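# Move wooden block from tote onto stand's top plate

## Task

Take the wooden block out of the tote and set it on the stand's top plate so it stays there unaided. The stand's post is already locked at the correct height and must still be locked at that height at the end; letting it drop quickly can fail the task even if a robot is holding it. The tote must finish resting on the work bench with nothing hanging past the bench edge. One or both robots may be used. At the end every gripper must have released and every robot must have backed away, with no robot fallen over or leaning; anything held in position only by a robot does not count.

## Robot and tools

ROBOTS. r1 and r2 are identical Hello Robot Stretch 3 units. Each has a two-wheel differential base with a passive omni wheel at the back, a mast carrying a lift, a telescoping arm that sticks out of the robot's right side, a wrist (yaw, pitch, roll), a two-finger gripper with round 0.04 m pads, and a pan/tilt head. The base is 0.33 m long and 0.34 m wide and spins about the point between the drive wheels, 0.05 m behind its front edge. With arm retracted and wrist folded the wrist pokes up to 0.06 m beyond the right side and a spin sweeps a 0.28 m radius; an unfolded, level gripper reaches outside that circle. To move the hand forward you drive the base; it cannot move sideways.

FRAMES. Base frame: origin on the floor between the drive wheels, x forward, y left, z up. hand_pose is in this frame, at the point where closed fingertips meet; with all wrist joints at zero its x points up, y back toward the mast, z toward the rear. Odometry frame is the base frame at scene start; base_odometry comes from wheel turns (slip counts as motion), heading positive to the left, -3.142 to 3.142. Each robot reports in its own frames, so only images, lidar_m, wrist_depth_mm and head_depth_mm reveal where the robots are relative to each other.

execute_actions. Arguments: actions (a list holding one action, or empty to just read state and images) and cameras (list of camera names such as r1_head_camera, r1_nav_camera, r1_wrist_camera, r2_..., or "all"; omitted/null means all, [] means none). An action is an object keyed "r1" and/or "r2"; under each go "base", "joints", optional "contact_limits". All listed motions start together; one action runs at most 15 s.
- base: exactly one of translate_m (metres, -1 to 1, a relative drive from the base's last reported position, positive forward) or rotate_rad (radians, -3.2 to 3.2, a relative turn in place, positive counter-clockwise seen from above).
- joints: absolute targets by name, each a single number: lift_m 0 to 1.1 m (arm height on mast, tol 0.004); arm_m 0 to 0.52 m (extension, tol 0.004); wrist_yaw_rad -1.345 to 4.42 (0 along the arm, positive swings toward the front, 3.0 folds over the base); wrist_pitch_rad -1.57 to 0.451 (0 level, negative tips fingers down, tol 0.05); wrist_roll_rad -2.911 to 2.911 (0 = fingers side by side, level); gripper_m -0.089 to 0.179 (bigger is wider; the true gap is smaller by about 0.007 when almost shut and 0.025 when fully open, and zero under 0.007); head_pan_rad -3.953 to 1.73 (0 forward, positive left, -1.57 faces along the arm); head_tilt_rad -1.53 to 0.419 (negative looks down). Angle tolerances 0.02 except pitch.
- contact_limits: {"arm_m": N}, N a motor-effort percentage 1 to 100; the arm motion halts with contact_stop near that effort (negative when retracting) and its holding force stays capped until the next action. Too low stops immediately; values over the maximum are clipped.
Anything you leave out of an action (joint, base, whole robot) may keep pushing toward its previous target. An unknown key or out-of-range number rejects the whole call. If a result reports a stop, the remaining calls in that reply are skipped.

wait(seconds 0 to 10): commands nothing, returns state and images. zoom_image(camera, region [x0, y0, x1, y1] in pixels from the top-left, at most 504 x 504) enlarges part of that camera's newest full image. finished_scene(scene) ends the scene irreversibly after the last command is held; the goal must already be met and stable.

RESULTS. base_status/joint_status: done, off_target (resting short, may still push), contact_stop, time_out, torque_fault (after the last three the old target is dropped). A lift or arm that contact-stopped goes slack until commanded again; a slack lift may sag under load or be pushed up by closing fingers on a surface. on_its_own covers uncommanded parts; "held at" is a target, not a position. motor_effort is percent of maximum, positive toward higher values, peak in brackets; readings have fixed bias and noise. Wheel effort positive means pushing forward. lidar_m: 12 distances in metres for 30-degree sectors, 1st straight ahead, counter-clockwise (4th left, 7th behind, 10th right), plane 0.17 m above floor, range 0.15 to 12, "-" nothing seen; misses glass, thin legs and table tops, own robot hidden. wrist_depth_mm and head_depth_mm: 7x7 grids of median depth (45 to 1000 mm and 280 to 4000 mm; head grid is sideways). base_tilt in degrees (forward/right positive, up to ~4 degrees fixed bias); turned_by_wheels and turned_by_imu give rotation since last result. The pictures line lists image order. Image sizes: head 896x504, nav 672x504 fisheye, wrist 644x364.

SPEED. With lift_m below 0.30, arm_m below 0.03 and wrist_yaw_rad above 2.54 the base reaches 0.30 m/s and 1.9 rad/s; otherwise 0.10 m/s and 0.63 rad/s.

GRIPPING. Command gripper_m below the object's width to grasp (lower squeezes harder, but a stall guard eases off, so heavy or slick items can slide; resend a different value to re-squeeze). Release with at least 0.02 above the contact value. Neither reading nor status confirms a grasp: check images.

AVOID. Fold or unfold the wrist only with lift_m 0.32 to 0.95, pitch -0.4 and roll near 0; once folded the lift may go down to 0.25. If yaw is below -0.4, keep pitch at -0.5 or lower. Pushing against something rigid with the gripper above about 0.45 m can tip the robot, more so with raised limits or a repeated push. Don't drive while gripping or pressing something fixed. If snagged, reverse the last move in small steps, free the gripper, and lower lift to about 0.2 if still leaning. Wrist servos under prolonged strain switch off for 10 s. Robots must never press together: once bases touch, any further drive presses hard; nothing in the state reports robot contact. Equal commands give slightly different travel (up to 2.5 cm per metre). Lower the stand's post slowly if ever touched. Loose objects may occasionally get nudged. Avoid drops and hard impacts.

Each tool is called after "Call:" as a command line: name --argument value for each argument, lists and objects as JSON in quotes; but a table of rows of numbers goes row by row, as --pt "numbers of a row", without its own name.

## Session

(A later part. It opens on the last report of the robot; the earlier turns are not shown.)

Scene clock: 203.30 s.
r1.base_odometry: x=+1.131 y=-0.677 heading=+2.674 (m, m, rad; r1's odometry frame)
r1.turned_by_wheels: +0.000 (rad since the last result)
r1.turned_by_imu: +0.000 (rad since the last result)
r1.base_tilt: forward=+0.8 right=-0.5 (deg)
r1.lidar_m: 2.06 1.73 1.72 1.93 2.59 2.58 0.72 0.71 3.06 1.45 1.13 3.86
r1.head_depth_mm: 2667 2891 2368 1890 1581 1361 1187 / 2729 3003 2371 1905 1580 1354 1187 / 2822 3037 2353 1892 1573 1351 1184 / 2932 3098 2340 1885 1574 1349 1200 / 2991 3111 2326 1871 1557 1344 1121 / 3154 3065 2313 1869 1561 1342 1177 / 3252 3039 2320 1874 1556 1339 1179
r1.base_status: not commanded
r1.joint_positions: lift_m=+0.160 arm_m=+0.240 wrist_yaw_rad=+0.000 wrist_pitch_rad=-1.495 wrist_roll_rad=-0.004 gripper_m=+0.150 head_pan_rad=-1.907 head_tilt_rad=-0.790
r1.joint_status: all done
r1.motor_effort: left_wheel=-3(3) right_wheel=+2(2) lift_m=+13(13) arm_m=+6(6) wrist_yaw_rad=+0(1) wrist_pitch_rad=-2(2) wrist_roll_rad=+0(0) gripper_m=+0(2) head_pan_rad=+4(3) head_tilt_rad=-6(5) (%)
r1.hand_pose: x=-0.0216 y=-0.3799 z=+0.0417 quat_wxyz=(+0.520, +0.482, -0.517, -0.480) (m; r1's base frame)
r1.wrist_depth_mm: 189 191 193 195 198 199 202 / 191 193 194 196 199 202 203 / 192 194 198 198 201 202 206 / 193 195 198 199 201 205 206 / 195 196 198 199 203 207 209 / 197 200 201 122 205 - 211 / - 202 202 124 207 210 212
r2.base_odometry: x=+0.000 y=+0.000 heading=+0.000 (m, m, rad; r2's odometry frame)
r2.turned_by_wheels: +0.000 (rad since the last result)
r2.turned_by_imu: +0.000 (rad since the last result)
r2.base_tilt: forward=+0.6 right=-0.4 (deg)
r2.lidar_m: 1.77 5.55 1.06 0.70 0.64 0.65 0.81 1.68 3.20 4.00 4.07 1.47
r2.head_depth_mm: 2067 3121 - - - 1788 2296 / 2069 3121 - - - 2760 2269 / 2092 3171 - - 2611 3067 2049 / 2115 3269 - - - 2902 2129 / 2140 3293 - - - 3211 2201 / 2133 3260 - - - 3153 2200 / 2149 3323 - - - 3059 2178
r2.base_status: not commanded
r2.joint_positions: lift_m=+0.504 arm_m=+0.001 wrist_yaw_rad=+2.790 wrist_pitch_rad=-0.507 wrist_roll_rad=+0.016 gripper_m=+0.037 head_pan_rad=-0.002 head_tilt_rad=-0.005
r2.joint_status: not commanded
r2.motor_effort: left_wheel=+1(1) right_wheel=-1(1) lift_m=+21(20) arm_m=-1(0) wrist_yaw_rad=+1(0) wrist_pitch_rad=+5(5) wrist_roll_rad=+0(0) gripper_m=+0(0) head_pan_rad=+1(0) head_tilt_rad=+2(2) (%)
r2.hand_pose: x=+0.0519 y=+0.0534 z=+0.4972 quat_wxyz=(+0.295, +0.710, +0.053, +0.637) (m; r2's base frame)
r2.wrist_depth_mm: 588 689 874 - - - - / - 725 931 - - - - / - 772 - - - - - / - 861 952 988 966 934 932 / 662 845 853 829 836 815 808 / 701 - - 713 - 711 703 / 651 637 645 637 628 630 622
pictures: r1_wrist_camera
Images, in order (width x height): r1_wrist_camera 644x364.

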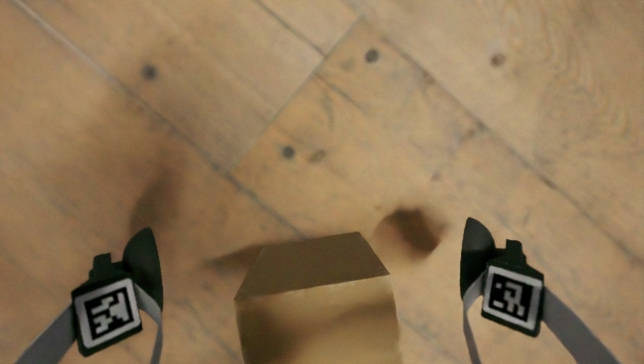

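Call:
execute_actions --actions '[{"r1":{"joints":{"arm_m":0.215}}}]' --cameras '[]'

Call:
execute_actions --actions '[{"r1":{"joints":{"gripper_m":0.03}}}]' --cameras '["r1_wrist_camera"]'

Scene clock: 208.97 s.
r1.base_odometry: x=+1.131 y=-0.677 heading=+2.674 (m, m, rad; r1's odometry frame)
r1.turned_by_wheels: +0.000 (rad since the last result)
r1.turned_by_imu: -0.001 (rad since the last result)
r1.base_tilt: forward=+0.7 right=-0.5 (deg)
r1.lidar_m: 2.06 1.73 1.72 1.93 2.59 2.58 0.72 0.71 3.06 1.45 1.13 3.83
r1.head_depth_mm: 2650 2891 2374 1899 1585 1355 1190 / 2719 2974 2370 1887 1579 1353 1189 / 2821 3031 2364 1893 1574 1356 1187 / 2918 3122 2336 1880 1570 1353 1203 / 3012 3085 2352 1861 1569 1344 - / 3160 3075 2325 1868 1568 1349 1180 / 3242 3054 2317 1855 1564 1340 1180
r1.base_status: not commanded
r1.joint_positions: lift_m=+0.160 arm_m=+0.215 wrist_yaw_rad=+0.000 wrist_pitch_rad=-1.495 wrist_roll_rad=-0.004 gripper_m=+0.150 head_pan_rad=-1.907 head_tilt_rad=-0.790
r1.joint_status: all done
r1.motor_effort: left_wheel=-3(3) right_wheel=+2(2) lift_m=+13(13) arm_m=-6(4) wrist_yaw_rad=+0(1) wrist_pitch_rad=-2(2) wrist_roll_rad=+0(0) gripper_m=+0(0) head_pan_rad=+4(3) head_tilt_rad=-6(7) (%)
r1.hand_pose: x=-0.0216 y=-0.3557 z=+0.0417 quat_wxyz=(+0.520, +0.482, -0.517, -0.480) (m; r1's base frame)
r1.wrist_depth_mm: 191 190 193 196 198 199 202 / 190 193 195 197 200 202 203 / 193 194 196 198 201 203 206 / 193 196 196 201 203 204 207 / 194 197 197 122 204 207 207 / 197 199 199 122 205 - 211 / - 199 203 123 206 210 213
r2.base_odometry: x=+0.000 y=+0.000 heading=+0.000 (m, m, rad; r2's odometry frame)
r2.turned_by_wheels: +0.000 (rad since the last result)
r2.turned_by_imu: +0.000 (rad since the last result)
r2.base_tilt: forward=+0.7 right=-0.1 (deg)
r2.lidar_m: 1.77 4.91 1.06 0.69 0.64 0.65 0.81 1.68 3.19 3.99 4.08 1.47
r2.head_depth_mm: 2042 3102 - - - 1787 2252 / 2073 3135 - - - 2721 2260 / 2088 3174 - - 2604 3054 2058 / 2104 3232 - - - 2827 2134 / 2113 3307 - - - 3219 2215 / 2158 3276 - - - 3171 2158 / 2164 3326 - - - 3108 2160
r2.base_status: not commanded
r2.joint_positions: lift_m=+0.504 arm_m=+0.001 wrist_yaw_rad=+2.790 wrist_pitch_rad=-0.507 wrist_roll_rad=+0.016 gripper_m=+0.037 head_pan_rad=-0.002 head_tilt_rad=-0.005
r2.joint_status: not commanded
r2.motor_effort: left_wheel=+0(1) right_wheel=-1(1) lift_m=+20(20) arm_m=+0(0) wrist_yaw_rad=+0(0) wrist_pitch_rad=+4(5) wrist_roll_rad=+1(0) gripper_m=+0(0) head_pan_rad=+1(1) head_tilt_rad=+2(2) (%)
r2.hand_pose: x=+0.0519 y=+0.0534 z=+0.4972 quat_wxyz=(+0.295, +0.710, +0.053, +0.637) (m; r2's base frame)
r2.wrist_depth_mm: 585 688 894 - - - - / - 724 936 - - - - / - 780 995 - - - - / - 844 944 971 978 969 925 / 655 854 848 822 836 803 809 / 701 - - 718 - 711 707 / 650 637 637 639 629 629 627
pictures: none
No camera images: the call's "cameras" was empty. Leave "cameras" out to get every camera's image.

Scene clock: 210.67 s.
r1.base_odometry: x=+1.131 y=-0.677 heading=+2.674 (m, m, rad; r1's odometry frame)
r1.turned_by_wheels: +0.000 (rad since the last result)
r1.turned_by_imu: -0.001 (rad since the last result)
r1.base_tilt: forward=+0.9 right=-0.6 (deg)
r1.lidar_m: 2.07 1.73 1.72 1.94 2.59 2.59 0.72 0.71 3.07 1.45 1.13 3.85
r1.head_depth_mm: 2645 2882 2375 1896 1586 1360 1184 / 2759 2959 2369 1885 1580 1351 1183 / 2826 3027 2339 1892 1577 1356 1183 / 2906 3112 2336 1884 1576 1353 1201 / 3028 3093 2331 1886 1568 1348 - / 3103 3079 2325 1872 1565 1345 1177 / 3287 3072 2313 1875 1563 1336 1177
r1.base_status: not commanded
r1.joint_positions: lift_m=+0.160 arm_m=+0.215 wrist_yaw_rad=+0.001 wrist_pitch_rad=-1.497 wrist_roll_rad=-0.004 gripper_m=+0.031 head_pan_rad=-1.907 head_tilt_rad=-0.790
r1.joint_status: all done
r1.motor_effort: left_wheel=-5(4) right_wheel=+8(8) lift_m=+13(13) arm_m=-5(6) wrist_yaw_rad=-2(2) wrist_pitch_rad=-1(2) wrist_roll_rad=+1(1) gripper_m=-24(97) head_pan_rad=+3(2) head_tilt_rad=-6(6) (%)
r1.hand_pose: x=-0.0216 y=-0.3552 z=+0.0417 quat_wxyz=(+0.520, +0.482, -0.516, -0.480) (m; r1's base frame)
r1.wrist_depth_mm: 189 191 193 195 197 200 203 / 191 191 195 197 201 201 203 / 192 193 197 199 200 203 207 / 194 195 198 201 203 205 209 / 195 197 168 122 205 208 211 / 198 201 122 122 124 210 211 / 200 201 202 124 208 210 214
r2.base_odometry: x=+0.000 y=+0.000 heading=+0.000 (m, m, rad; r2's odometry frame)
r2.turned_by_wheels: +0.000 (rad since the last result)
r2.turned_by_imu: +0.000 (rad since the last result)
r2.base_tilt: forward=+0.5 right=-0.2 (deg)
r2.lidar_m: 1.77 5.53 1.06 0.70 0.64 0.65 0.81 1.68 3.20 4.02 4.08 1.47
r2.head_depth_mm: 2037 3089 - - - 1771 2268 / 2048 3113 - - - 2729 2274 / 2069 3182 - - 2653 3029 2050 / 2100 3244 - - - 2839 2150 / 2131 3242 - - - 3183 2198 / 2127 3318 - - - 3139 2187 / 2130 3346 - - - 3147 2160
r2.base_status: not commanded
r2.joint_positions: lift_m=+0.504 arm_m=+0.001 wrist_yaw_rad=+2.790 wrist_pitch_rad=-0.507 wrist_roll_rad=+0.016 gripper_m=+0.037 head_pan_rad=-0.002 head_tilt_rad=-0.005
r2.joint_status: not commanded
r2.motor_effort: left_wheel=+1(1) right_wheel=-1(1) lift_m=+21(20) arm_m=+0(0) wrist_yaw_rad=+1(1) wrist_pitch_rad=+5(5) wrist_roll_rad=+0(0) gripper_m=-1(0) head_pan_rad=+0(0) head_tilt_rad=+2(2) (%)
r2.hand_pose: x=+0.0519 y=+0.0534 z=+0.4972 quat_wxyz=(+0.295, +0.710, +0.053, +0.637) (m; r2's base frame)
r2.wrist_depth_mm: 592 694 883 - - - - / - 727 925 - - - - / - 762 - - - - - / - 841 951 979 973 956 932 / 650 857 838 830 838 815 820 / 704 - - 720 - 715 698 / 647 636 641 638 628 626 618
pictures: r1_wrist_camera
Images, in order (width x height): r1_wrist_camera 644x364.

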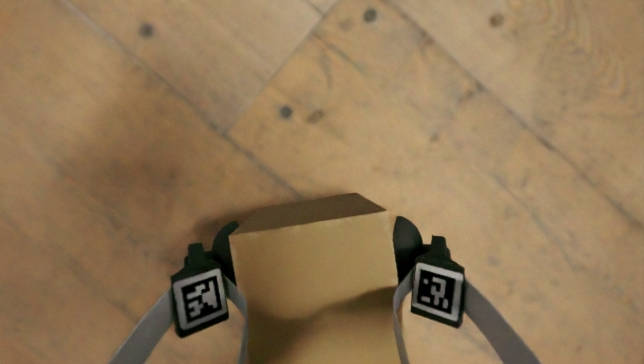

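Call:
execute_actions --actions '[{"r1":{"joints":{"lift_m":0.4,"arm_m":0.0}}}]' --cameras '[]'

Call:
execute_actions --actions '[{"r1":{"base":{"rotate_rad":-0.75},"joints":{"lift_m":1.09,"wrist_pitch_rad":0.0}}}]' --cameras '["r1_wrist_camera"]'

Scene clock: 220.97 s.
r1.base_odometry: x=+1.131 y=-0.677 heading=+2.674 (m, m, rad; r1's odometry frame)
r1.turned_by_wheels: +0.000 (rad since the last result)
r1.turned_by_imu: -0.001 (rad since the last result)
r1.base_tilt: forward=+0.8 right=-0.7 (deg)
r1.lidar_m: 2.07 1.73 1.72 1.93 2.59 2.58 0.72 0.71 3.07 1.45 1.13 3.85
r1.head_depth_mm: 2651 2888 2362 1909 1587 1360 1186 / 2732 2974 2358 1900 1578 1344 1188 / 2814 3015 2355 1892 1581 1353 1182 / 2916 3090 2339 1895 1577 1351 1180 / 2999 3092 2331 1880 1571 1349 1184 / 3109 3100 2329 1873 1568 1343 1178 / 3282 3060 2288 1870 1563 1343 1178
r1.base_status: not commanded
r1.joint_positions: lift_m=+0.400 arm_m=+0.000 wrist_yaw_rad=+0.000 wrist_pitch_rad=-1.496 wrist_roll_rad=-0.004 gripper_m=+0.031 head_pan_rad=-1.907 head_tilt_rad=-0.790
r1.joint_status: all done
r1.motor_effort: left_wheel=-3(4) right_wheel=+2(8) lift_m=+24(25) arm_m=-5(12) wrist_yaw_rad=+0(4) wrist_pitch_rad=-1(44) wrist_roll_rad=+0(4) gripper_m=-16(24) head_pan_rad=+3(3) head_tilt_rad=-6(6) (%)
r1.hand_pose: x=-0.0216 y=-0.1405 z=+0.2810 quat_wxyz=(+0.519, +0.482, -0.517, -0.481) (m; r1's base frame)
r1.wrist_depth_mm: 412 423 429 428 435 437 446 / 418 421 426 431 438 443 453 / 421 426 427 136 442 447 444 / 422 432 125 119 444 454 447 / 425 433 110 107 107 - 454 / 432 430 127 133 - - 462 / 433 439 447 178 - - 464
r2.base_odometry: x=+0.000 y=+0.000 heading=+0.000 (m, m, rad; r2's odometry frame)
r2.turned_by_wheels: +0.000 (rad since the last result)
r2.turned_by_imu: -0.001 (rad since the last result)
r2.base_tilt: forward=+0.6 right=-0.2 (deg)
r2.lidar_m: 1.77 5.55 1.07 0.70 0.64 0.65 0.81 1.68 3.21 3.99 4.07 1.46
r2.head_depth_mm: 2066 3068 - - - 1796 2299 / 2062 3182 - - - 2705 2233 / 2069 3240 - - 2623 3091 2067 / 2104 3214 - - 3822 2866 2141 / 2089 3289 - - - 3203 2197 / 2169 3277 - - - 3195 2173 / 2139 3412 - - - 3074 2190
r2.base_status: not commanded
r2.joint_positions: lift_m=+0.504 arm_m=+0.001 wrist_yaw_rad=+2.790 wrist_pitch_rad=-0.507 wrist_roll_rad=+0.016 gripper_m=+0.037 head_pan_rad=-0.002 head_tilt_rad=-0.005
r2.joint_status: not commanded
r2.motor_effort: left_wheel=+0(1) right_wheel=-1(1) lift_m=+21(20) arm_m=+1(0) wrist_yaw_rad=+0(1) wrist_pitch_rad=+5(5) wrist_roll_rad=+0(0) gripper_m=+0(0) head_pan_rad=+0(0) head_tilt_rad=+2(2) (%)
r2.hand_pose: x=+0.0519 y=+0.0534 z=+0.4972 quat_wxyz=(+0.295, +0.710, +0.053, +0.637) (m; r2's base frame)
r2.wrist_depth_mm: 588 685 883 - - - - / - 727 940 - - - - / - 774 - - - - - / - 831 936 977 948 962 936 / 658 844 846 821 841 816 797 / 702 - - 727 - 714 708 / 656 630 644 635 635 629 628
pictures: none
No camera images: the call's "cameras" was empty. Leave "cameras" out to get every camera's image.

Scene clock: 228.07 s.
r1.base_odometry: x=+1.131 y=-0.677 heading=+1.924 (m, m, rad; r1's odometry frame)
r1.turned_by_wheels: -0.750 (rad since the last result)
r1.turned_by_imu: -0.758 (rad since the last result)
r1.base_tilt: forward=+0.8 right=-0.5 (deg)
r1.lidar_m: 1.15 2.49 1.79 1.72 1.78 2.39 2.59 2.67 0.71 3.06 3.16 1.13
r1.head_depth_mm: - - - - 1584 1362 1183 / - - - - 1586 1357 1189 / - - - - 1489 1326 1185 / - - - 1792 1572 1348 1183 / - - - - 1521 1345 1180 / - - - - 1500 1343 1181 / - - - - 1527 1338 1171
r1.base_status: done
r1.joint_positions: lift_m=+1.090 arm_m=+0.000 wrist_yaw_rad=+0.000 wrist_pitch_rad=-0.046 wrist_roll_rad=-0.004 gripper_m=+0.031 head_pan_rad=-1.907 head_tilt_rad=-0.790
r1.joint_status: all done
r1.motor_effort: left_wheel=+2(7) right_wheel=-2(6) lift_m=+24(25) arm_m=-5(5) wrist_yaw_rad=+1(0) wrist_pitch_rad=+18(19) wrist_roll_rad=+0(0) gripper_m=-16(15) head_pan_rad=+3(3) head_tilt_rad=-7(7) (%)
r1.hand_pose: x=-0.0216 y=-0.4002 z=+1.1925 quat_wxyz=(+0.709, +0.016, -0.705, -0.017) (m; r1's base frame)
r1.wrist_depth_mm: - - - - - - - / - - - - - - - / - - - - - - - / - - - 156 - - - / - - - 143 - - - / - - 133 133 - - - / - - 128 125 - 493 469
r2.base_odometry: x=+0.000 y=+0.000 heading=+0.000 (m, m, rad; r2's odometry frame)
r2.turned_by_wheels: +0.000 (rad since the last result)
r2.turned_by_imu: -0.001 (rad since the last result)
r2.base_tilt: forward=+0.5 right=-0.1 (deg)
r2.lidar_m: 1.76 4.98 1.06 0.70 0.64 0.65 0.81 1.68 3.20 4.01 4.08 1.47
r2.head_depth_mm: 2037 3102 - - - 1781 2306 / 2052 3076 - - - 2735 2254 / 2073 3127 - - 2621 3024 2042 / 2097 3186 - - - 2853 2137 / 2123 3285 - - - 3180 2202 / 2130 3333 - - - 3152 2168 / 2170 3316 - - - 3129 2159
r2.base_status: not commanded
r2.joint_positions: lift_m=+0.504 arm_m=+0.001 wrist_yaw_rad=+2.790 wrist_pitch_rad=-0.507 wrist_roll_rad=+0.016 gripper_m=+0.037 head_pan_rad=-0.002 head_tilt_rad=-0.005
r2.joint_status: not commanded
r2.motor_effort: left_wheel=+1(1) right_wheel=-1(1) lift_m=+21(20) arm_m=+0(0) wrist_yaw_rad=+0(1) wrist_pitch_rad=+5(5) wrist_roll_rad=+0(0) gripper_m=+0(0) head_pan_rad=+1(0) head_tilt_rad=+2(2) (%)
r2.hand_pose: x=+0.0519 y=+0.0534 z=+0.4972 quat_wxyz=(+0.295, +0.710, +0.053, +0.637) (m; r2's base frame)
r2.wrist_depth_mm: 587 681 883 - - - - / - 715 957 - - - - / - 758 - - - - - / - 834 953 974 964 971 941 / 658 843 852 834 847 803 811 / 695 - - 711 - 701 698 / 650 636 644 640 639 627 621
pictures: r1_wrist_camera
Images, in order (width x height): r1_wrist_camera 644x364.

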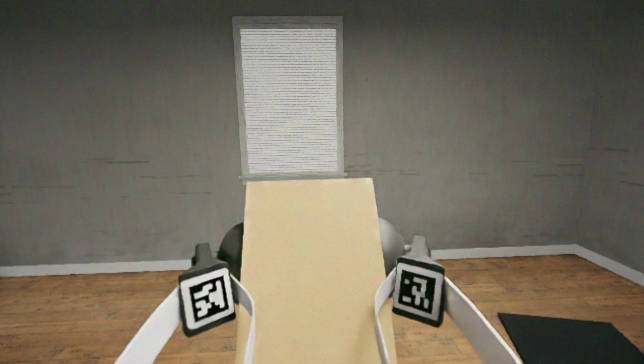

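Call:
execute_actions --actions '[{"r1":{"base":{"translate_m":-0.335},"joints":{"arm_m":0.2}}}]' --cameras '["r1_wrist_camera","r1_nav_camera"]'

Scene clock: 236.07 s.
r1.base_odometry: x=+1.247 y=-0.992 heading=+1.924 (m, m, rad; r1's odometry frame)
r1.turned_by_wheels: +0.000 (rad since the last result)
r1.turned_by_imu: -0.001 (rad since the last result)
r1.base_tilt: forward=+0.8 right=-0.6 (deg)
r1.lidar_m: 1.45 2.48 1.79 1.71 1.77 2.34 2.25 2.31 3.14 0.61 3.17 1.72
r1.head_depth_mm: 3122 3089 2380 1890 1590 1354 1183 / 3314 3156 2353 1884 1578 1354 1189 / 3114 3090 2353 1871 1570 1353 1185 / 3006 3136 2343 1871 1566 1351 1183 / 2995 3062 2348 1885 1569 1340 1180 / - 2954 678 1827 1462 1282 1178 / - 2909 653 1811 1560 1339 1176
r1.base_status: done
r1.joint_positions: lift_m=+1.090 arm_m=+0.200 wrist_yaw_rad=+0.000 wrist_pitch_rad=-0.046 wrist_roll_rad=-0.004 gripper_m=+0.031 head_pan_rad=-1.907 head_tilt_rad=-0.790
r1.joint_status: all done
r1.motor_effort: left_wheel=+1(2) right_wheel=-2(6) lift_m=+24(24) arm_m=+6(6) wrist_yaw_rad=+1(1) wrist_pitch_rad=+18(18) wrist_roll_rad=+0(0) gripper_m=-16(15) head_pan_rad=+2(2) head_tilt_rad=-5(6) (%)
r1.hand_pose: x=-0.0216 y=-0.5994 z=+1.1925 quat_wxyz=(+0.709, +0.016, -0.705, -0.017) (m; r1's base frame)
r1.wrist_depth_mm: - - - - - - - / - - - - - - - / - - - - - - - / - - - 156 - - - / - - - 144 - - - / - - 134 133 - - - / - - 128 125 - - -
r2.base_odometry: x=+0.000 y=+0.000 heading=+0.000 (m, m, rad; r2's odometry frame)
r2.turned_by_wheels: +0.000 (rad since the last result)
r2.turned_by_imu: -0.001 (rad since the last result)
r2.base_tilt: forward=+0.6 right=-0.1 (deg)
r2.lidar_m: 1.76 5.54 1.06 0.70 0.64 0.65 0.81 1.68 3.22 4.02 4.07 1.47
r2.head_depth_mm: 2050 3107 - - - 1785 2269 / 2068 3098 - - - 2760 2251 / 2084 3193 - - 2597 3026 2062 / 2096 3193 - - - 2826 2139 / 2124 3204 - - - 3224 2209 / 2157 3325 - - - 3145 2182 / 2145 3355 - - - 3138 2172
r2.base_status: not commanded
r2.joint_positions: lift_m=+0.504 arm_m=+0.001 wrist_yaw_rad=+2.790 wrist_pitch_rad=-0.507 wrist_roll_rad=+0.016 gripper_m=+0.037 head_pan_rad=-0.002 head_tilt_rad=-0.005
r2.joint_status: not commanded
r2.motor_effort: left_wheel=+1(1) right_wheel=-1(1) lift_m=+20(20) arm_m=+0(0) wrist_yaw_rad=+0(0) wrist_pitch_rad=+5(5) wrist_roll_rad=+0(0) gripper_m=-1(1) head_pan_rad=-1(0) head_tilt_rad=+2(2) (%)
r2.hand_pose: x=+0.0519 y=+0.0534 z=+0.4972 quat_wxyz=(+0.295, +0.710, +0.053, +0.637) (m; r2's base frame)
r2.wrist_depth_mm: 588 694 877 - - - - / - 726 932 - - - - / - 768 - - - - - / - 830 948 968 974 946 939 / 650 863 853 829 839 806 809 / 699 - - 712 - 709 702 / 649 646 645 636 631 628 632
pictures: r1_nav_camera (sideways: a quarter turn counterclockwise sets it upright), r1_wrist_camera
Images, in order (width x height): r1_nav_camera 672x504, r1_wrist_camera 644x364.

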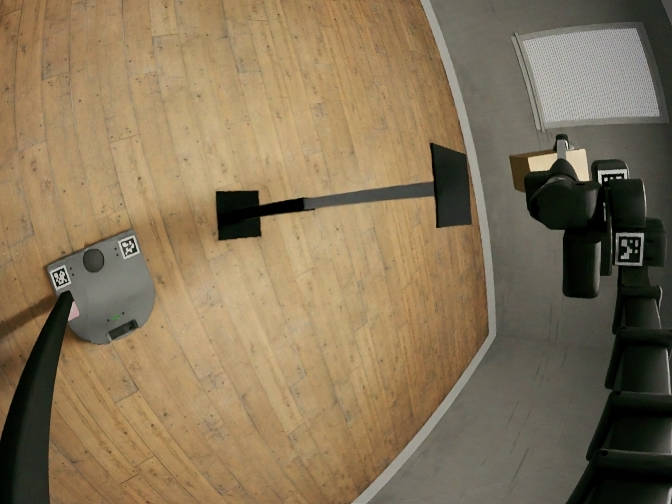

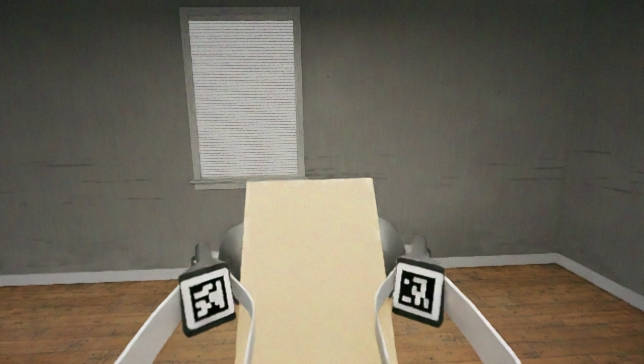

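Post directly right at 0.61, hand at 0.60. Lower onto plate.

Call:
execute_actions --actions '[{"r1":{"joints":{"lift_m":0.85}}}]' --cameras '["r1_nav_camera"]'

Scene clock: 241.83 s.
r1.base_odometry: x=+1.247 y=-0.992 heading=+1.924 (m, m, rad; r1's odometry frame)
r1.turned_by_wheels: +0.000 (rad since the last result)
r1.turned_by_imu: -0.001 (rad since the last result)
r1.base_tilt: forward=+0.7 right=-0.6 (deg)
r1.lidar_m: 1.45 2.48 1.79 1.71 1.77 2.34 2.25 2.32 3.13 0.61 3.18 1.72
r1.head_depth_mm: 3093 3070 2371 1945 - - 1149 / 3301 3124 2343 1999 - - 1186 / 3151 3089 2530 - - 1354 1183 / 3028 3101 - 1787 1570 1345 1179 / 2893 3113 - 1776 1562 1338 1176 / 2752 3009 - 1771 1464 1280 1178 / 2690 2876 - 1760 1560 1344 1177
r1.base_status: not commanded
r1.joint_positions: lift_m=+0.919 arm_m=+0.200 wrist_yaw_rad=+0.000 wrist_pitch_rad=+0.065 wrist_roll_rad=-0.004 gripper_m=+0.031 head_pan_rad=-1.907 head_tilt_rad=-0.790
r1.joint_status: lift_m contact_stop (moved -0.170 of -0.240)
r1.on_its_own: lift_m is slack since a contact_stop, until your next command for it (your +0.850 is given up); wrist_pitch_rad is at rest, and its effort (-26) is outside its rest range (-20 to +32)
r1.motor_effort: left_wheel=+1(1) right_wheel=-1(2) lift_m=+18(21) arm_m=+6(5) wrist_yaw_rad=+0(0) wrist_pitch_rad=-26(32) wrist_roll_rad=+0(0) gripper_m=-18(16) head_pan_rad=+2(3) head_tilt_rad=-6(6) (%)
r1.hand_pose: x=-0.0215 y=-0.6018 z=+1.0506 quat_wxyz=(+0.708, -0.023, -0.705, +0.023) (m; r1's base frame)
r1.wrist_depth_mm: - - - - - - - / - - - - - - - / - - - - - - - / - - - 162 - - - / - - - 145 - - - / - - 132 132 - - - / - - 125 121 260 - -
r2.base_odometry: x=+0.000 y=+0.000 heading=+0.000 (m, m, rad; r2's odometry frame)
r2.turned_by_wheels: +0.000 (rad since the last result)
r2.turned_by_imu: -0.001 (rad since the last result)
r2.base_tilt: forward=+0.5 right=-0.2 (deg)
r2.lidar_m: 1.76 5.52 1.06 0.70 0.64 0.65 0.81 1.69 3.20 4.00 4.07 1.47
r2.head_depth_mm: 2060 3119 - - - 1786 2263 / 2068 3172 - - - 2767 2269 / 2072 3193 - - 2613 3025 2061 / 2096 3193 - - - 2839 2136 / 2118 3227 - - - 3232 2217 / 2136 3359 - - - 3157 2195 / 2147 3357 - - - 3144 2162
r2.base_status: not commanded
r2.joint_positions: lift_m=+0.504 arm_m=+0.001 wrist_yaw_rad=+2.790 wrist_pitch_rad=-0.507 wrist_roll_rad=+0.016 gripper_m=+0.037 head_pan_rad=-0.002 head_tilt_rad=-0.005
r2.joint_status: not commanded
r2.motor_effort: left_wheel=+1(1) right_wheel=-1(1) lift_m=+20(20) arm_m=+0(1) wrist_yaw_rad=+0(0) wrist_pitch_rad=+5(5) wrist_roll_rad=+0(1) gripper_m=-1(0) head_pan_rad=+1(1) head_tilt_rad=+2(2) (%)
r2.hand_pose: x=+0.0519 y=+0.0534 z=+0.4972 quat_wxyz=(+0.295, +0.710, +0.053, +0.637) (m; r2's base frame)
r2.wrist_depth_mm: 583 676 892 - - - - / - 725 924 - - - - / - 773 - - - - - / - 848 957 977 969 942 919 / 659 849 839 830 838 815 804 / 701 - - 714 - 716 706 / 649 637 644 634 633 621 622
pictures: r1_nav_camera (sideways: a quarter turn counterclockwise sets it upright)
Images, in order (width x height): r1_nav_camera 672x504.

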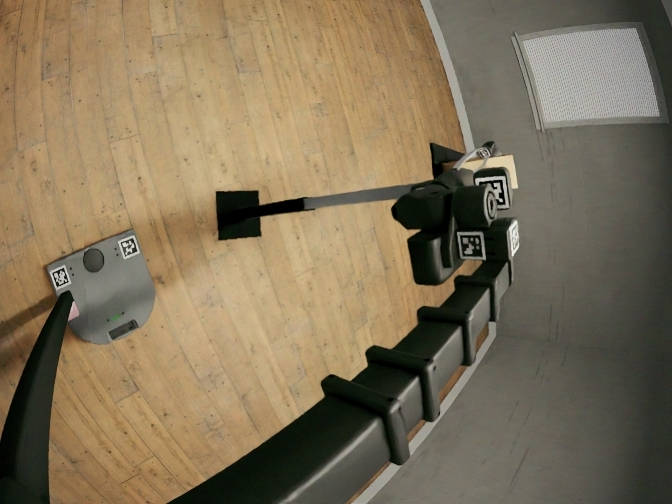

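Call:
execute_actions --actions '[{"r1":{"joints":{"gripper_m":0.13,"lift_m":0.93}}}]' --cameras '[]'

Call:
execute_actions --actions '[{"r1":{"joints":{"lift_m":1.09}}}]' --cameras '[]'

Call:
execute_actions --actions '[{"r1":{"joints":{"arm_m":0.0}}}]' --cameras '["r1_nav_camera"]'

Scene clock: 249.67 s.
r1.base_odometry: x=+1.247 y=-0.992 heading=+1.924 (m, m, rad; r1's odometry frame)
r1.turned_by_wheels: +0.000 (rad since the last result)
r1.turned_by_imu: -0.001 (rad since the last result)
r1.base_tilt: forward=+0.8 right=-0.6 (deg)
r1.lidar_m: 1.46 2.48 1.79 1.71 1.77 2.34 2.25 2.32 3.15 0.61 3.18 1.72
r1.head_depth_mm: 3116 3059 2368 2010 - - 1160 / 3280 3142 2375 - - 1302 1186 / 3174 3116 2536 - 1503 1356 1188 / 3032 3237 - 1780 1568 1345 1180 / 2899 3149 - 1816 1566 1334 1176 / 2798 3013 - 1775 1460 1282 1177 / 2689 2901 - 1762 1551 1337 1175
r1.base_status: not commanded
r1.joint_positions: lift_m=+0.930 arm_m=+0.200 wrist_yaw_rad=+0.000 wrist_pitch_rad=-0.013 wrist_roll_rad=-0.004 gripper_m=+0.130 head_pan_rad=-1.907 head_tilt_rad=-0.790
r1.joint_status: all done
r1.motor_effort: left_wheel=+1(1) right_wheel=-1(1) lift_m=+21(20) arm_m=+5(5) wrist_yaw_rad=+0(0) wrist_pitch_rad=+5(25) wrist_roll_rad=+0(0) gripper_m=+1(81) head_pan_rad=+4(2) head_tilt_rad=-6(5) (%)
r1.hand_pose: x=-0.0216 y=-0.6005 z=+1.0411 quat_wxyz=(+0.709, +0.005, -0.705, -0.005) (m; r1's base frame)
r1.wrist_depth_mm: - - - - - - - / - - - - - - - / - - - - - - - / - - - - - - - / - - - 245 - - - / - - - 166 - - - / - - - 169 248 - -
r2.base_odometry: x=+0.000 y=+0.000 heading=+0.000 (m, m, rad; r2's odometry frame)
r2.turned_by_wheels: +0.000 (rad since the last result)
r2.turned_by_imu: +0.000 (rad since the last result)
r2.base_tilt: forward=+0.4 right=-0.4 (deg)
r2.lidar_m: 1.76 5.55 1.06 0.70 0.64 0.65 0.81 1.68 3.21 4.01 4.08 1.47
r2.head_depth_mm: 2054 3100 - - - 1777 2289 / 2070 3171 - - - 2712 2261 / 2102 3202 - - 2611 3036 2058 / 2094 3269 - - - 2871 2156 / 2164 3286 - - - 3177 2196 / 2116 3325 - - - 3145 2209 / 2155 3310 - - - 3090 2172
r2.base_status: not commanded
r2.joint_positions: lift_m=+0.504 arm_m=+0.001 wrist_yaw_rad=+2.790 wrist_pitch_rad=-0.507 wrist_roll_rad=+0.016 gripper_m=+0.037 head_pan_rad=-0.002 head_tilt_rad=-0.005
r2.joint_status: not commanded
r2.motor_effort: left_wheel=+1(1) right_wheel=-1(1) lift_m=+21(20) arm_m=+0(0) wrist_yaw_rad=+0(0) wrist_pitch_rad=+5(5) wrist_roll_rad=+1(0) gripper_m=-1(1) head_pan_rad=+1(0) head_tilt_rad=+2(2) (%)
r2.hand_pose: x=+0.0519 y=+0.0534 z=+0.4972 quat_wxyz=(+0.295, +0.710, +0.053, +0.637) (m; r2's base frame)
r2.wrist_depth_mm: 588 685 905 - - - - / - 720 953 - - - - / - 776 1000 - - - - / - 855 954 979 956 947 938 / 659 855 855 835 839 811 818 / 694 - - 715 - 717 695 / 650 637 641 639 639 624 621
pictures: none
No camera images: the call's "cameras" was empty. Leave "cameras" out to get every camera's image.

Scene clock: 251.97 s.
r1.base_odometry: x=+1.247 y=-0.992 heading=+1.924 (m, m, rad; r1's odometry frame)
r1.turned_by_wheels: +0.000 (rad since the last result)
r1.turned_by_imu: +0.000 (rad since the last result)
r1.base_tilt: forward=+0.9 right=-0.6 (deg)
r1.lidar_m: 1.45 2.49 1.79 1.71 1.77 2.34 2.25 2.33 3.15 0.61 3.19 1.72
r1.head_depth_mm: 3154 3098 2361 1896 1582 1356 1188 / 3332 3179 2355 1885 1578 1350 1183 / 3145 3119 2360 1894 1578 1356 1188 / 2995 3090 2345 1885 1577 1352 1185 / 3005 3060 2324 1875 1564 1336 1177 / - 2948 678 1832 1459 1281 1178 / - 2876 608 1809 1562 1337 1172
r1.base_status: not commanded
r1.joint_positions: lift_m=+1.090 arm_m=+0.200 wrist_yaw_rad=+0.000 wrist_pitch_rad=-0.014 wrist_roll_rad=-0.004 gripper_m=+0.130 head_pan_rad=-1.907 head_tilt_rad=-0.790
r1.joint_status: all done
r1.motor_effort: left_wheel=+1(1) right_wheel=-1(1) lift_m=+23(22) arm_m=+6(6) wrist_yaw_rad=+1(0) wrist_pitch_rad=+6(6) wrist_roll_rad=+0(0) gripper_m=+0(1) head_pan_rad=+2(2) head_tilt_rad=-7(6) (%)
r1.hand_pose: x=-0.0216 y=-0.6004 z=+1.2007 quat_wxyz=(+0.709, +0.005, -0.705, -0.005) (m; r1's base frame)
r1.wrist_depth_mm: - - - - - - - / - - - - - - - / - - - - - - - / - - - - - - - / - - - - - - - / - - - - - - - / - - - - - - -
r2.base_odometry: x=+0.000 y=+0.000 heading=+0.000 (m, m, rad; r2's odometry frame)
r2.turned_by_wheels: +0.000 (rad since the last result)
r2.turned_by_imu: +0.000 (rad since the last result)
r2.base_tilt: forward=+0.8 right=-0.3 (deg)
r2.lidar_m: 1.76 4.90 1.06 0.69 0.64 0.65 0.81 1.68 3.20 3.98 4.08 1.47
r2.head_depth_mm: 2054 3128 - - - 1786 2285 / 2062 3145 - - - 2758 2273 / 2063 3137 - - 2615 3001 2052 / 2099 3270 - - - 2853 2148 / 2106 3271 - - - 3142 2220 / 2121 3352 - - - 3135 2178 / 2149 3331 - - - 3138 2162
r2.base_status: not commanded
r2.joint_positions: lift_m=+0.504 arm_m=+0.001 wrist_yaw_rad=+2.790 wrist_pitch_rad=-0.507 wrist_roll_rad=+0.016 gripper_m=+0.037 head_pan_rad=-0.002 head_tilt_rad=-0.005
r2.joint_status: not commanded
r2.motor_effort: left_wheel=+0(1) right_wheel=-1(1) lift_m=+20(20) arm_m=+0(1) wrist_yaw_rad=+1(0) wrist_pitch_rad=+5(5) wrist_roll_rad=+0(1) gripper_m=+0(0) head_pan_rad=+0(0) head_tilt_rad=+2(1) (%)
r2.hand_pose: x=+0.0519 y=+0.0534 z=+0.4972 quat_wxyz=(+0.295, +0.710, +0.053, +0.637) (m; r2's base frame)
r2.wrist_depth_mm: 591 687 905 - - - - / - 716 950 - - - - / - 779 - - - - - / - 866 950 976 970 924 952 / 662 852 846 827 837 811 805 / 691 - - 720 - 713 703 / 645 638 645 641 635 626 624
pictures: none
No camera images: the call's "cameras" was empty. Leave "cameras" out to get every camera's image.

Scene clock: 254.67 s.
r1.base_odometry: x=+1.247 y=-0.992 heading=+1.924 (m, m, rad; r1's odometry frame)
r1.turned_by_wheels: +0.000 (rad since the last result)
r1.turned_by_imu: +0.000 (rad since the last result)
r1.base_tilt: forward=+0.8 right=-0.7 (deg)
r1.lidar_m: 1.45 2.47 1.79 1.71 1.77 2.35 2.24 2.32 3.14 0.61 3.17 1.72
r1.head_depth_mm: - - - - 1585 1357 1187 / - - - - 1575 1353 1185 / - - - - 1573 1350 1186 / - - - 1784 1568 1349 1182 / - - - - 1535 1334 1177 / - - - - 1451 1281 1179 / - - - - 1521 1345 1176
r1.base_status: not commanded
r1.joint_positions: lift_m=+1.090 arm_m=+0.000 wrist_yaw_rad=+0.000 wrist_pitch_rad=-0.014 wrist_roll_rad=-0.004 gripper_m=+0.130 head_pan_rad=-1.907 head_tilt_rad=-0.790
r1.joint_status: all done
r1.motor_effort: left_wheel=+1(1) right_wheel=-1(1) lift_m=+23(23) arm_m=-5(6) wrist_yaw_rad=+0(1) wrist_pitch_rad=+6(6) wrist_roll_rad=+1(0) gripper_m=+0(0) head_pan_rad=+2(3) head_tilt_rad=-6(6) (%)
r1.hand_pose: x=-0.0216 y=-0.4013 z=+1.2006 quat_wxyz=(+0.709, +0.005, -0.705, -0.005) (m; r1's base frame)
r1.wrist_depth_mm: - - - - - - - / - - - - - - - / - - - - - - - / - - - - - - - / - - - - - - - / - - - - - - - / - - - 423 - - -
r2.base_odometry: x=+0.000 y=+0.000 heading=+0.000 (m, m, rad; r2's odometry frame)
r2.turned_by_wheels: +0.000 (rad since the last result)
r2.turned_by_imu: +0.000 (rad since the last result)
r2.base_tilt: forward=+0.6 right=-0.3 (deg)
r2.lidar_m: 1.76 5.55 1.06 0.70 0.64 0.65 0.81 1.69 3.19 3.98 4.08 1.47
r2.head_depth_mm: 2037 3088 - - - 1787 2257 / 2063 3154 - - - 2747 2276 / 2085 3164 - - 2620 3025 2071 / 2112 3155 - - - 2838 2149 / 2120 3295 - - - 3203 2188 / 2130 3344 - - - 3157 2200 / 2150 3361 - - - 3142 2182
r2.base_status: not commanded
r2.joint_positions: lift_m=+0.504 arm_m=+0.001 wrist_yaw_rad=+2.790 wrist_pitch_rad=-0.507 wrist_roll_rad=+0.016 gripper_m=+0.037 head_pan_rad=-0.002 head_tilt_rad=-0.005
r2.joint_status: not commanded
r2.motor_effort: left_wheel=+1(1) right_wheel=-1(0) lift_m=+21(20) arm_m=+0(1) wrist_yaw_rad=+1(0) wrist_pitch_rad=+5(5) wrist_roll_rad=+0(0) gripper_m=+0(2) head_pan_rad=+0(0) head_tilt_rad=+2(2) (%)
r2.hand_pose: x=+0.0519 y=+0.0534 z=+0.4972 quat_wxyz=(+0.295, +0.710, +0.053, +0.637) (m; r2's base frame)
r2.wrist_depth_mm: 585 684 877 - - - - / - 726 938 - - - - / - 779 997 - - - - / - 841 939 961 946 953 938 / 653 843 832 831 837 809 801 / 708 - - 714 - 714 710 / 652 643 644 635 636 632 625
pictures: r1_nav_camera (sideways: a quarter turn counterclockwise sets it upright)
Images, in order (width x height): r1_nav_camera 672x504.

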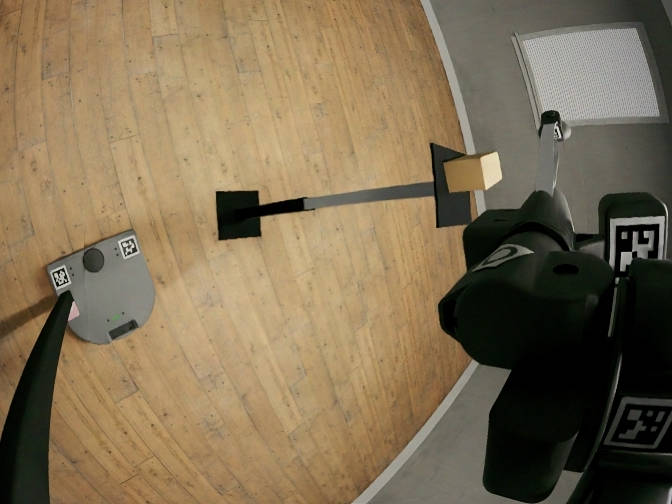

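Block is on the plate. Move clear and finish.

Call:
execute_actions --actions '[{"r1":{"base":{"translate_m":-0.5}}}]' --cameras '[]'

Call:
finished_scene --scene 2

Scene clock: 264.10 s.
r1.base_odometry: x=+1.420 y=-1.461 heading=+1.924 (m, m, rad; r1's odometry frame)
r1.turned_by_wheels: +0.000 (rad since the last result)
r1.turned_by_imu: -0.003 (rad since the last result)
r1.base_tilt: forward=+0.9 right=-0.5 (deg)
r1.lidar_m: 1.95 2.47 1.78 1.70 1.76 1.82 1.74 1.80 2.43 3.08 0.75 2.16
r1.head_depth_mm: - - - - 1585 1361 1188 / - - - - 1585 1354 1187 / - - - - 1574 1351 1186 / - - - 1784 1575 1351 1182 / - - - - 1538 1345 1181 / - - - - 1508 1338 1177 / - - - - 1513 1340 1173
r1.base_status: done
r1.joint_positions: lift_m=+1.090 arm_m=+0.000 wrist_yaw_rad=+0.000 wrist_pitch_rad=-0.014 wrist_roll_rad=-0.004 gripper_m=+0.130 head_pan_rad=-1.907 head_tilt_rad=-0.790
r1.joint_status: not commanded
r1.motor_effort: left_wheel=+1(4) right_wheel=-2(5) lift_m=+23(23) arm_m=-5(5) wrist_yaw_rad=+0(0) wrist_pitch_rad=+6(6) wrist_roll_rad=+0(0) gripper_m=+0(0) head_pan_rad=+2(3) head_tilt_rad=-7(6) (%)
r1.hand_pose: x=-0.0216 y=-0.4013 z=+1.2006 quat_wxyz=(+0.709, +0.005, -0.705, -0.005) (m; r1's base frame)
r1.wrist_depth_mm: - - - - - - - / - - - - - - - / - - - - - - - / - - - - - - - / - - - - - - - / - - - - - - - / - - - - - - -
r2.base_odometry: x=+0.000 y=+0.000 heading=+0.000 (m, m, rad; r2's odometry frame)
r2.turned_by_wheels: +0.000 (rad since the last result)
r2.turned_by_imu: -0.001 (rad since the last result)
r2.base_tilt: forward=+0.6 right=-0.2 (deg)
r2.lidar_m: 1.76 5.53 1.06 0.70 0.64 0.65 0.81 1.68 3.20 4.02 4.09 1.47
r2.head_depth_mm: 2056 3102 - - - 1787 2264 / 2072 3177 - - - 2749 2253 / 2075 3173 - - 2618 3038 2067 / 2099 3200 - - - 2867 2140 / 2089 3266 - - - 3168 2201 / 2114 3297 - - - 3164 2184 / 2167 3335 - - - 3100 2155
r2.base_status: not commanded
r2.joint_positions: lift_m=+0.504 arm_m=+0.001 wrist_yaw_rad=+2.790 wrist_pitch_rad=-0.507 wrist_roll_rad=+0.016 gripper_m=+0.037 head_pan_rad=-0.002 head_tilt_rad=-0.005
r2.joint_status: not commanded
r2.motor_effort: left_wheel=+1(1) right_wheel=-1(1) lift_m=+20(20) arm_m=+0(0) wrist_yaw_rad=+0(0) wrist_pitch_rad=+5(5) wrist_roll_rad=+0(0) gripper_m=-1(1) head_pan_rad=+1(0) head_tilt_rad=+2(2) (%)
r2.hand_pose: x=+0.0519 y=+0.0534 z=+0.4972 quat_wxyz=(+0.295, +0.710, +0.053, +0.637) (m; r2's base frame)
r2.wrist_depth_mm: 587 692 885 - - - - / - 720 941 - - - - / - 778 - - - - - / - 841 962 986 955 944 936 / 661 860 836 833 855 810 804 / 705 - - 723 - 710 702 / 644 642 638 634 631 628 624
pictures: none
No camera images: the call's "cameras" was empty. Leave "cameras" out to get every camera's image.

The scene is finished: the task was done.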